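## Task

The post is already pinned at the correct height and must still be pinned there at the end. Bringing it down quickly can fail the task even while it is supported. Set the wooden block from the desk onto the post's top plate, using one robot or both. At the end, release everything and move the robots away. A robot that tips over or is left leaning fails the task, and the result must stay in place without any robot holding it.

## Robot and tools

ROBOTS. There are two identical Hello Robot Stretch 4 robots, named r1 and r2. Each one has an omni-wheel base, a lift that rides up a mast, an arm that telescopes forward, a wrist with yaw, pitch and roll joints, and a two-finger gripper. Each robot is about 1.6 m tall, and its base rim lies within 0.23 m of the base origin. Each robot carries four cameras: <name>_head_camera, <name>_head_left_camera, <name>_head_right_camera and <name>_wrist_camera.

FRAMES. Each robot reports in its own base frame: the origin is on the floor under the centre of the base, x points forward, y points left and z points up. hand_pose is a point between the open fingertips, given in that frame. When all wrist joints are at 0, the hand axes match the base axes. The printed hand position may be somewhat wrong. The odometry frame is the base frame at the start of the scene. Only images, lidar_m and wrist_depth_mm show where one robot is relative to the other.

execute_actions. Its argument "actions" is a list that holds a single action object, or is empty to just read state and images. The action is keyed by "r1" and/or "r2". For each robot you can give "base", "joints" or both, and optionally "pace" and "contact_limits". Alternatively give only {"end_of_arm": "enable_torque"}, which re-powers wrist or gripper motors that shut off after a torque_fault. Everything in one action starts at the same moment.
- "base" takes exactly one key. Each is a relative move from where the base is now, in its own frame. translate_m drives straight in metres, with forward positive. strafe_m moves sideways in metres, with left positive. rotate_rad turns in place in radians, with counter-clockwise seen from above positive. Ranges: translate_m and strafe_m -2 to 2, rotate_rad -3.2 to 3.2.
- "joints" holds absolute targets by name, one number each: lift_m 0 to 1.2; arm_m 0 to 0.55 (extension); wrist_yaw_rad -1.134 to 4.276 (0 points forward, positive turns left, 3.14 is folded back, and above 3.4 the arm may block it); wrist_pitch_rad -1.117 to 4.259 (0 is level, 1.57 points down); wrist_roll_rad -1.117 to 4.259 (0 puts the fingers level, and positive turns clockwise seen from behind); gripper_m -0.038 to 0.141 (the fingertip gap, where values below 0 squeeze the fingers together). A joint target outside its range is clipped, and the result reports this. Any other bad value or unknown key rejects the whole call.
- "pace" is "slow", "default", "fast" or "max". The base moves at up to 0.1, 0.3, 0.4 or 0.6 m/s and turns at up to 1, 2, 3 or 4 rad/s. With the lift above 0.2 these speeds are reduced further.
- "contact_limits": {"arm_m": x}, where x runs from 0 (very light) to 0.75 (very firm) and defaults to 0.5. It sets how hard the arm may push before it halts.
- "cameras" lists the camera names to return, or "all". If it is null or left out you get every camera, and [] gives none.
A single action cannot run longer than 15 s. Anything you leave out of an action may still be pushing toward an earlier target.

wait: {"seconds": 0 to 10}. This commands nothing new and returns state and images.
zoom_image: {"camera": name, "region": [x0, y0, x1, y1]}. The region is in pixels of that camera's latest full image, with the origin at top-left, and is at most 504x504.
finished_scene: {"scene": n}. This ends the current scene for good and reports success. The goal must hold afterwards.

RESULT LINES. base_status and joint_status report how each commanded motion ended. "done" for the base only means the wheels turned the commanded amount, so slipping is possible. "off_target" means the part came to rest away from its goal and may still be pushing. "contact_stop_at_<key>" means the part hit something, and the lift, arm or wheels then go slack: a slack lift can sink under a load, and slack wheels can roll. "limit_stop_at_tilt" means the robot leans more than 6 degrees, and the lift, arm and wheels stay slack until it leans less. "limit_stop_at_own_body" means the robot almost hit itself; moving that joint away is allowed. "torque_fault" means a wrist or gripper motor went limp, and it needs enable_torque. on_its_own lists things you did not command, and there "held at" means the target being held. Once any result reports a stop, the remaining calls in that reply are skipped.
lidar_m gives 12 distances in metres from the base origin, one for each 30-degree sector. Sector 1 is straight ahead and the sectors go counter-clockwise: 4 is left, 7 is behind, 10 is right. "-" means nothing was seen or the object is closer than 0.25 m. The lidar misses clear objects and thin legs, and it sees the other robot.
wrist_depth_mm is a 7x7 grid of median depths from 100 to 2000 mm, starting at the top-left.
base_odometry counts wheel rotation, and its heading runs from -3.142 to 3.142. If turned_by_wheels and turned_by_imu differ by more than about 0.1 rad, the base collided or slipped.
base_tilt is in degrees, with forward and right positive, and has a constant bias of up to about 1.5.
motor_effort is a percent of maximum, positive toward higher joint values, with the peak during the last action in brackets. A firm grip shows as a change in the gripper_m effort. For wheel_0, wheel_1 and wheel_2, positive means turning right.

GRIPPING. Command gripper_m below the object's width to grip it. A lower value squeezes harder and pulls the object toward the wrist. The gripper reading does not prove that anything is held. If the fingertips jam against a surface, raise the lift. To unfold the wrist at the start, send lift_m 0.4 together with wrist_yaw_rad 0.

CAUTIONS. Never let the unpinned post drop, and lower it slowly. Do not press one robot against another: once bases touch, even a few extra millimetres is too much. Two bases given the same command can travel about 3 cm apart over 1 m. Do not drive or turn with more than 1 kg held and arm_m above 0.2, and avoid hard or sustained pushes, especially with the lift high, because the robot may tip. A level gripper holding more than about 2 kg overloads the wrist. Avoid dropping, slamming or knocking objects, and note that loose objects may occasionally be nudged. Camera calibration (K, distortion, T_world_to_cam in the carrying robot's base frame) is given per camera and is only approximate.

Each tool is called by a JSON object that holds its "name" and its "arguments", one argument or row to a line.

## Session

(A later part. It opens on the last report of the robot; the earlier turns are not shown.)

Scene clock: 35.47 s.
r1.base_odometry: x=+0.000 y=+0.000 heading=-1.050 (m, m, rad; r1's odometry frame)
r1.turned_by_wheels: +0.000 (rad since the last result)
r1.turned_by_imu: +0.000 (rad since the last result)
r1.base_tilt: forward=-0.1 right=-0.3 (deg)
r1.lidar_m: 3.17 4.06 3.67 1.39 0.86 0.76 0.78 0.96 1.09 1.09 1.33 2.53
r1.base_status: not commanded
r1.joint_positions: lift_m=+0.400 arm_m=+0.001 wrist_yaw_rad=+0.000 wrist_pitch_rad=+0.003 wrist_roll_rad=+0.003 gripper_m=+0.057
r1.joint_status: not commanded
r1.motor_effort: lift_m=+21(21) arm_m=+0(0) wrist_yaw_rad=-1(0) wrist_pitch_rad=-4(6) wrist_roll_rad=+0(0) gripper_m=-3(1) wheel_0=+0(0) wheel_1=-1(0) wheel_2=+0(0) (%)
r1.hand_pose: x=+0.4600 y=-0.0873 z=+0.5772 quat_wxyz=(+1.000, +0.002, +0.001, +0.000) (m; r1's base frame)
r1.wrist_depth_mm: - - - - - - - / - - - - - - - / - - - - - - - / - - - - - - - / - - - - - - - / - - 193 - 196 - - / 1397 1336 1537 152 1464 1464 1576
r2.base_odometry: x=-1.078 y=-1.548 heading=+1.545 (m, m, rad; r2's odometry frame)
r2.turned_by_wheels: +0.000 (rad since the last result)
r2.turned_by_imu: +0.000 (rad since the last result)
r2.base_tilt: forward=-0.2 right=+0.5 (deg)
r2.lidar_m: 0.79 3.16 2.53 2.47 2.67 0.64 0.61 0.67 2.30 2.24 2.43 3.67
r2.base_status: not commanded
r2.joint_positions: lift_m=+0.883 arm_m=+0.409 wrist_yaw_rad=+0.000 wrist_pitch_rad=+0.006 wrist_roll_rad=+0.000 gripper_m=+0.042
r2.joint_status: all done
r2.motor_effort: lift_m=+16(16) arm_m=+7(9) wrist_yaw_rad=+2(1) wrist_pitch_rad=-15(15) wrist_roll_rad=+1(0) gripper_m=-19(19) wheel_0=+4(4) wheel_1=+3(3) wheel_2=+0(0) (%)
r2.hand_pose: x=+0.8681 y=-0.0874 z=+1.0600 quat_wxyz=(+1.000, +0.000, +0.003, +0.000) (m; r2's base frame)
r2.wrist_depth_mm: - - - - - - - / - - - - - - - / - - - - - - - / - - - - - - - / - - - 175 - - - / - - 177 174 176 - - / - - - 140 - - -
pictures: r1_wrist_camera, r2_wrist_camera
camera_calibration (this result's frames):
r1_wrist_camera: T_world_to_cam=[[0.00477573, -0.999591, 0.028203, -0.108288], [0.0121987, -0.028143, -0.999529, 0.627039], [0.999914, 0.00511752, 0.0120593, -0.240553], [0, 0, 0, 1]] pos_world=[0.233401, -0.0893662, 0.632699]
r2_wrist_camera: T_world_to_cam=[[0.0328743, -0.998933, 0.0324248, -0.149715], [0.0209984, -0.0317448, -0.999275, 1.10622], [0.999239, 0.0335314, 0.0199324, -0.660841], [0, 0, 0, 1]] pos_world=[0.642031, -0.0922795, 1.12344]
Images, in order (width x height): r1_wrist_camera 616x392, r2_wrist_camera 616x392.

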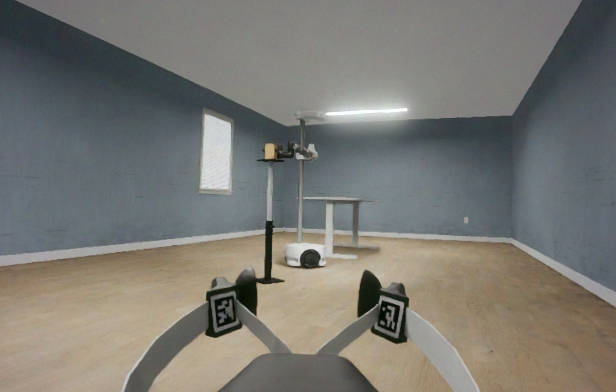

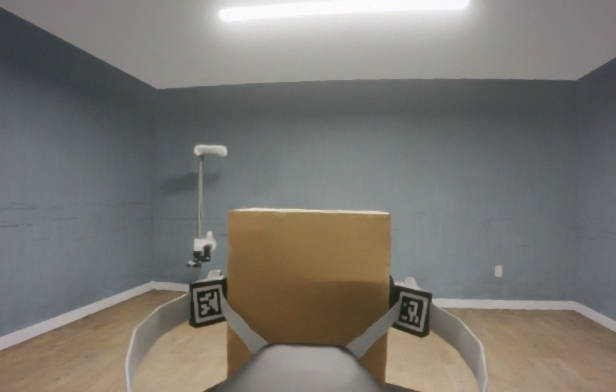

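Still loaded; lower a few mm.

{"name": "execute_actions", "arguments": {
  "actions": [
    {"r2":{"joints":{"lift_m":0.876},"pace":"slow"}}
  ],
  "cameras": ["r2_wrist_camera"]
}}

Scene clock: 36.47 s.
r1.base_odometry: x=+0.000 y=+0.000 heading=-1.050 (m, m, rad; r1's odometry frame)
r1.turned_by_wheels: +0.000 (rad since the last result)
r1.turned_by_imu: +0.000 (rad since the last result)
r1.base_tilt: forward=-0.2 right=-0.4 (deg)
r1.lidar_m: 3.16 4.08 3.68 1.38 0.85 0.75 0.76 0.94 1.09 1.10 1.34 2.54
r1.base_status: not commanded
r1.joint_positions: lift_m=+0.400 arm_m=+0.001 wrist_yaw_rad=+0.000 wrist_pitch_rad=+0.003 wrist_roll_rad=+0.003 gripper_m=+0.057
r1.joint_status: not commanded
r1.motor_effort: lift_m=+21(21) arm_m=+0(0) wrist_yaw_rad=-1(1) wrist_pitch_rad=-4(4) wrist_roll_rad=+1(0) gripper_m=-3(1) wheel_0=+0(0) wheel_1=+0(0) wheel_2=+0(0) (%)
r1.hand_pose: x=+0.4600 y=-0.0873 z=+0.5772 quat_wxyz=(+1.000, +0.002, +0.001, +0.000) (m; r1's base frame)
r1.wrist_depth_mm: - - - - - - - / - - - - - - - / - - - - - - - / - - - - - - - / - - - - - - - / 1983 - 192 - 196 - - / 1397 1336 1537 152 1499 1464 1537
r2.base_odometry: x=-1.078 y=-1.548 heading=+1.545 (m, m, rad; r2's odometry frame)
r2.turned_by_wheels: +0.000 (rad since the last result)
r2.turned_by_imu: +0.000 (rad since the last result)
r2.base_tilt: forward=-0.1 right=+0.5 (deg)
r2.lidar_m: 0.78 3.16 2.54 2.48 2.70 0.63 0.59 0.70 2.28 2.25 2.44 3.60
r2.base_status: not commanded
r2.joint_positions: lift_m=+0.876 arm_m=+0.409 wrist_yaw_rad=+0.000 wrist_pitch_rad=+0.006 wrist_roll_rad=+0.000 gripper_m=+0.042
r2.joint_status: all done
r2.motor_effort: lift_m=+15(16) arm_m=+8(7) wrist_yaw_rad=+1(1) wrist_pitch_rad=-15(15) wrist_roll_rad=-2(0) gripper_m=-20(16) wheel_0=+4(4) wheel_1=+2(3) wheel_2=+0(0) (%)
r2.hand_pose: x=+0.8681 y=-0.0874 z=+1.0530 quat_wxyz=(+1.000, +0.000, +0.003, +0.000) (m; r2's base frame)
r2.wrist_depth_mm: - - - - - - - / - - - - - - - / - - - - - - - / - - - - - - - / - - - 176 - - - / - - 178 175 176 - - / - - - 141 - - -
pictures: r2_wrist_camera
camera_calibration (this result's frames):
r2_wrist_camera: T_world_to_cam=[[0.0328744, -0.998933, 0.0324246, -0.149488], [0.0209953, -0.0317448, -0.999275, 1.09924], [0.999239, 0.0335313, 0.0199293, -0.660699], [0, 0, 0, 1]] pos_world=[0.642032, -0.0922795, 1.11645]
Images, in order (width x height): r2_wrist_camera 616x392.

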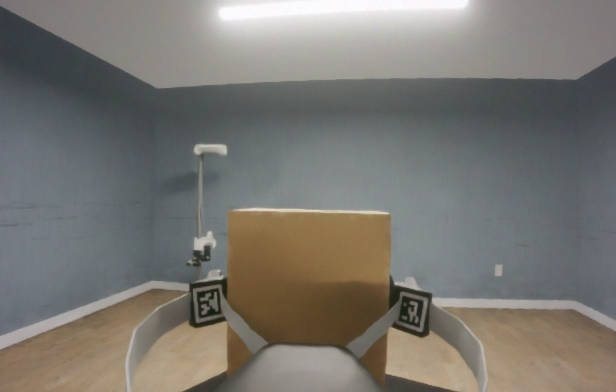

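{"name": "execute_actions", "arguments": {
  "actions": [
    {"r2":{"joints":{"lift_m":0.870},"pace":"slow"}}
  ],
  "cameras": ["r2_wrist_camera"]
}}

Scene clock: 37.57 s.
r1.base_odometry: x=+0.000 y=+0.000 heading=-1.050 (m, m, rad; r1's odometry frame)
r1.turned_by_wheels: +0.000 (rad since the last result)
r1.turned_by_imu: +0.000 (rad since the last result)
r1.base_tilt: forward=-0.1 right=-0.4 (deg)
r1.lidar_m: 3.17 4.07 3.67 1.38 0.88 0.77 0.76 0.95 1.06 1.09 1.34 2.53
r1.base_status: not commanded
r1.joint_positions: lift_m=+0.400 arm_m=+0.001 wrist_yaw_rad=+0.000 wrist_pitch_rad=+0.003 wrist_roll_rad=+0.003 gripper_m=+0.057
r1.joint_status: not commanded
r1.motor_effort: lift_m=+21(21) arm_m=+0(0) wrist_yaw_rad=-1(1) wrist_pitch_rad=-6(6) wrist_roll_rad=+1(1) gripper_m=-2(5) wheel_0=+0(0) wheel_1=+0(0) wheel_2=+0(0) (%)
r1.hand_pose: x=+0.4600 y=-0.0873 z=+0.5772 quat_wxyz=(+1.000, +0.002, +0.001, +0.000) (m; r1's base frame)
r1.wrist_depth_mm: - - - - - - - / - - - - - - - / - - - - - - - / - - - - - - - / - - - - - - - / 1983 - 192 - 196 - - / 1397 1336 1537 152 1464 1464 1537
r2.base_odometry: x=-1.078 y=-1.548 heading=+1.545 (m, m, rad; r2's odometry frame)
r2.turned_by_wheels: +0.000 (rad since the last result)
r2.turned_by_imu: +0.000 (rad since the last result)
r2.base_tilt: forward=-0.1 right=+0.7 (deg)
r2.lidar_m: 0.78 3.19 2.52 2.47 2.68 0.62 0.61 0.72 2.30 2.24 2.44 3.64
r2.base_status: not commanded
r2.joint_positions: lift_m=+0.870 arm_m=+0.409 wrist_yaw_rad=+0.000 wrist_pitch_rad=+0.003 wrist_roll_rad=+0.000 gripper_m=+0.042
r2.joint_status: all done
r2.motor_effort: lift_m=+14(17) arm_m=+8(8) wrist_yaw_rad=+2(1) wrist_pitch_rad=-9(14) wrist_roll_rad=+1(1) gripper_m=-18(19) wheel_0=+4(4) wheel_1=+2(3) wheel_2=+0(0) (%)
r2.hand_pose: x=+0.8681 y=-0.0874 z=+1.0478 quat_wxyz=(+1.000, +0.000, +0.002, +0.000) (m; r2's base frame)
r2.wrist_depth_mm: - - - - - - - / - - - - - - - / - - - - - - - / - - - - - - - / - - - 175 - - - / - - 177 175 176 - - / - - - 140 - - -
pictures: r2_wrist_camera
camera_calibration (this result's frames):
r2_wrist_camera: T_world_to_cam=[[0.0327921, -0.998933, 0.0325058, -0.149334], [0.0234695, -0.0317447, -0.99922, 1.09183], [0.999187, 0.0335294, 0.0224035, -0.663147], [0, 0, 0, 1]] pos_world=[0.64188, -0.0922797, 1.11069]
Images, in order (width x height): r2_wrist_camera 616x392.

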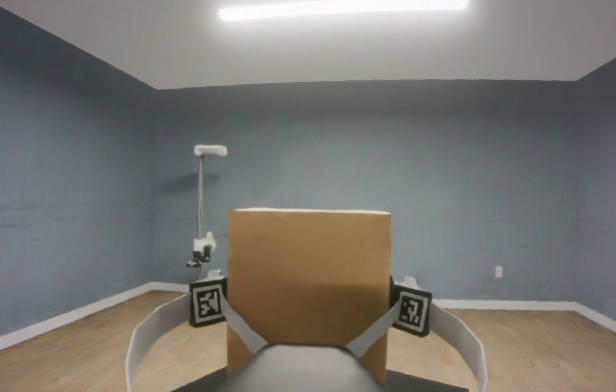

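Contact. Release and retract.

{"name": "execute_actions", "arguments": {
  "actions": [
    {"r2":{"joints":{"gripper_m":0.125}}}
  ],
  "cameras": []
}}

{"name": "execute_actions", "arguments": {
  "actions": [
    {"r2":{"base":{"translate_m":-0.2},"joints":{"arm_m":0.0},"pace":"fast"}}
  ],
  "cameras": ["r2_head_camera","r2_wrist_camera"]
}}

Scene clock: 39.67 s.
r1.base_odometry: x=+0.000 y=+0.000 heading=-1.050 (m, m, rad; r1's odometry frame)
r1.turned_by_wheels: +0.000 (rad since the last result)
r1.turned_by_imu: +0.000 (rad since the last result)
r1.base_tilt: forward=-0.2 right=-0.3 (deg)
r1.lidar_m: 3.14 4.07 3.67 1.38 0.86 0.76 0.78 0.96 1.08 1.10 1.34 2.53
r1.base_status: not commanded
r1.joint_positions: lift_m=+0.400 arm_m=+0.001 wrist_yaw_rad=+0.000 wrist_pitch_rad=+0.003 wrist_roll_rad=+0.003 gripper_m=+0.057
r1.joint_status: not commanded
r1.motor_effort: lift_m=+21(21) arm_m=+0(0) wrist_yaw_rad=-1(1) wrist_pitch_rad=-5(5) wrist_roll_rad=+1(0) gripper_m=-2(3) wheel_0=+0(0) wheel_1=+0(0) wheel_2=+0(0) (%)
r1.hand_pose: x=+0.4600 y=-0.0873 z=+0.5772 quat_wxyz=(+1.000, +0.002, +0.001, +0.000) (m; r1's base frame)
r1.wrist_depth_mm: - - - - - - - / - - - - - - - / - - - - - - - / - - - - - - - / - - - - - - - / 1983 - 193 - 196 - - / 1397 1336 1499 152 1464 1430 1576
r2.base_odometry: x=-1.078 y=-1.548 heading=+1.545 (m, m, rad; r2's odometry frame)
r2.turned_by_wheels: +0.000 (rad since the last result)
r2.turned_by_imu: +0.000 (rad since the last result)
r2.base_tilt: forward=-0.1 right=+0.5 (deg)
r2.lidar_m: 0.81 3.19 2.50 2.47 2.71 0.64 0.62 0.70 2.30 2.25 2.42 3.62
r2.base_status: not commanded
r2.joint_positions: lift_m=+0.870 arm_m=+0.409 wrist_yaw_rad=+0.000 wrist_pitch_rad=+0.003 wrist_roll_rad=+0.000 gripper_m=+0.125
r2.joint_status: all done
r2.motor_effort: lift_m=+15(14) arm_m=+7(7) wrist_yaw_rad=+0(1) wrist_pitch_rad=-8(8) wrist_roll_rad=+2(1) gripper_m=-1(22) wheel_0=+4(4) wheel_1=+3(3) wheel_2=+0(0) (%)
r2.hand_pose: x=+0.8681 y=-0.0874 z=+1.0479 quat_wxyz=(+1.000, +0.000, +0.001, +0.000) (m; r2's base frame)
r2.wrist_depth_mm: - - - - - - - / - - - - - - - / - - - - - - - / - - - - - - - / - - - 186 - - - / - - 195 185 187 - - / - - - 124 - - -
pictures: none
No camera images: the call's "cameras" was empty. Leave "cameras" out to get every camera's image.

Scene clock: 41.60 s.
r1.base_odometry: x=+0.000 y=+0.000 heading=-1.050 (m, m, rad; r1's odometry frame)
r1.turned_by_wheels: +0.000 (rad since the last result)
r1.turned_by_imu: +0.000 (rad since the last result)
r1.base_tilt: forward=-0.1 right=-0.3 (deg)
r1.lidar_m: 3.16 4.09 3.68 1.34 0.86 0.77 0.78 0.96 1.08 1.10 1.32 2.53
r1.base_status: not commanded
r1.joint_positions: lift_m=+0.400 arm_m=+0.001 wrist_yaw_rad=+0.000 wrist_pitch_rad=+0.003 wrist_roll_rad=+0.003 gripper_m=+0.057
r1.joint_status: not commanded
r1.motor_effort: lift_m=+21(21) arm_m=+0(0) wrist_yaw_rad=-1(1) wrist_pitch_rad=-6(5) wrist_roll_rad=+0(0) gripper_m=-4(3) wheel_0=+0(0) wheel_1=+0(0) wheel_2=+0(0) (%)
r1.hand_pose: x=+0.4600 y=-0.0873 z=+0.5772 quat_wxyz=(+1.000, +0.002, +0.001, +0.000) (m; r1's base frame)
r1.wrist_depth_mm: - - - - - - - / - - - - - - - / - - - - - - - / - - - - - - - / - - - - - - - / - - 192 - 196 - - / 1397 1336 1537 152 1464 1464 1537
r2.base_odometry: x=-1.083 y=-1.748 heading=+1.544 (m, m, rad; r2's odometry frame)
r2.turned_by_wheels: +0.000 (rad since the last result)
r2.turned_by_imu: +0.000 (rad since the last result)
r2.base_tilt: forward=-0.1 right=+0.5 (deg)
r2.lidar_m: 0.94 3.20 2.56 2.52 0.57 0.45 0.43 0.50 2.25 2.23 2.40 3.59
r2.base_status: done
r2.joint_positions: lift_m=+0.870 arm_m=+0.002 wrist_yaw_rad=+0.000 wrist_pitch_rad=+0.003 wrist_roll_rad=+0.000 gripper_m=+0.125
r2.joint_status: all done
joint sent to its limit — the command would take r2.arm_m past its lower limit, so that joint was sent only as far as its limit.
r2.motor_effort: lift_m=+14(15) arm_m=-7(6) wrist_yaw_rad=+1(2) wrist_pitch_rad=-6(8) wrist_roll_rad=+0(3) gripper_m=+0(1) wheel_0=-4(10) wheel_1=-2(9) wheel_2=+1(14) (%)
r2.hand_pose: x=+0.4617 y=-0.0875 z=+1.0479 quat_wxyz=(+1.000, +0.000, +0.001, +0.000) (m; r2's base frame)
r2.wrist_depth_mm: - - - - - - - / - - - - - - - / - - - - - - - / - - - - - - - / - - - - - - - / - - - - - - - / - - - 124 - - -
pictures: r2_head_camera, r2_wrist_camera
camera_calibration (this result's frames):
r2_wrist_camera: T_world_to_cam=[[0.0324114, -0.998945, 0.0325235, -0.135961], [0.0240537, -0.0317516, -0.999206, 1.10122], [0.999185, 0.033168, 0.0229992, -0.257772], [0, 0, 0, 1]] pos_world=[0.23548, -0.0923023, 1.1107]
Images, in order (width x height): r2_head_camera 420x560, r2_wrist_camera 616x392.

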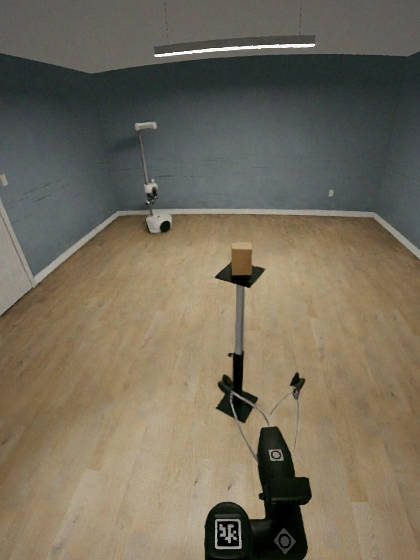

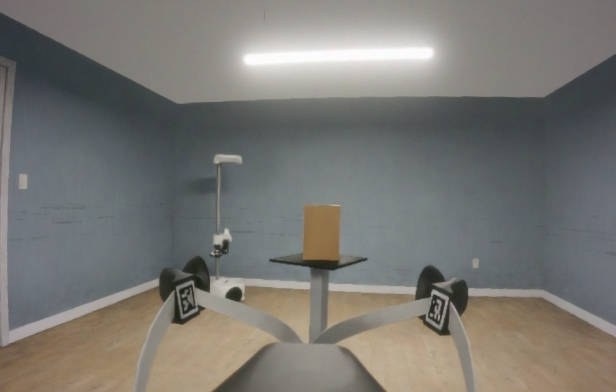

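{"name": "finished_scene", "arguments": {
  "scene": 2
}}

The scene is finished: the task was done.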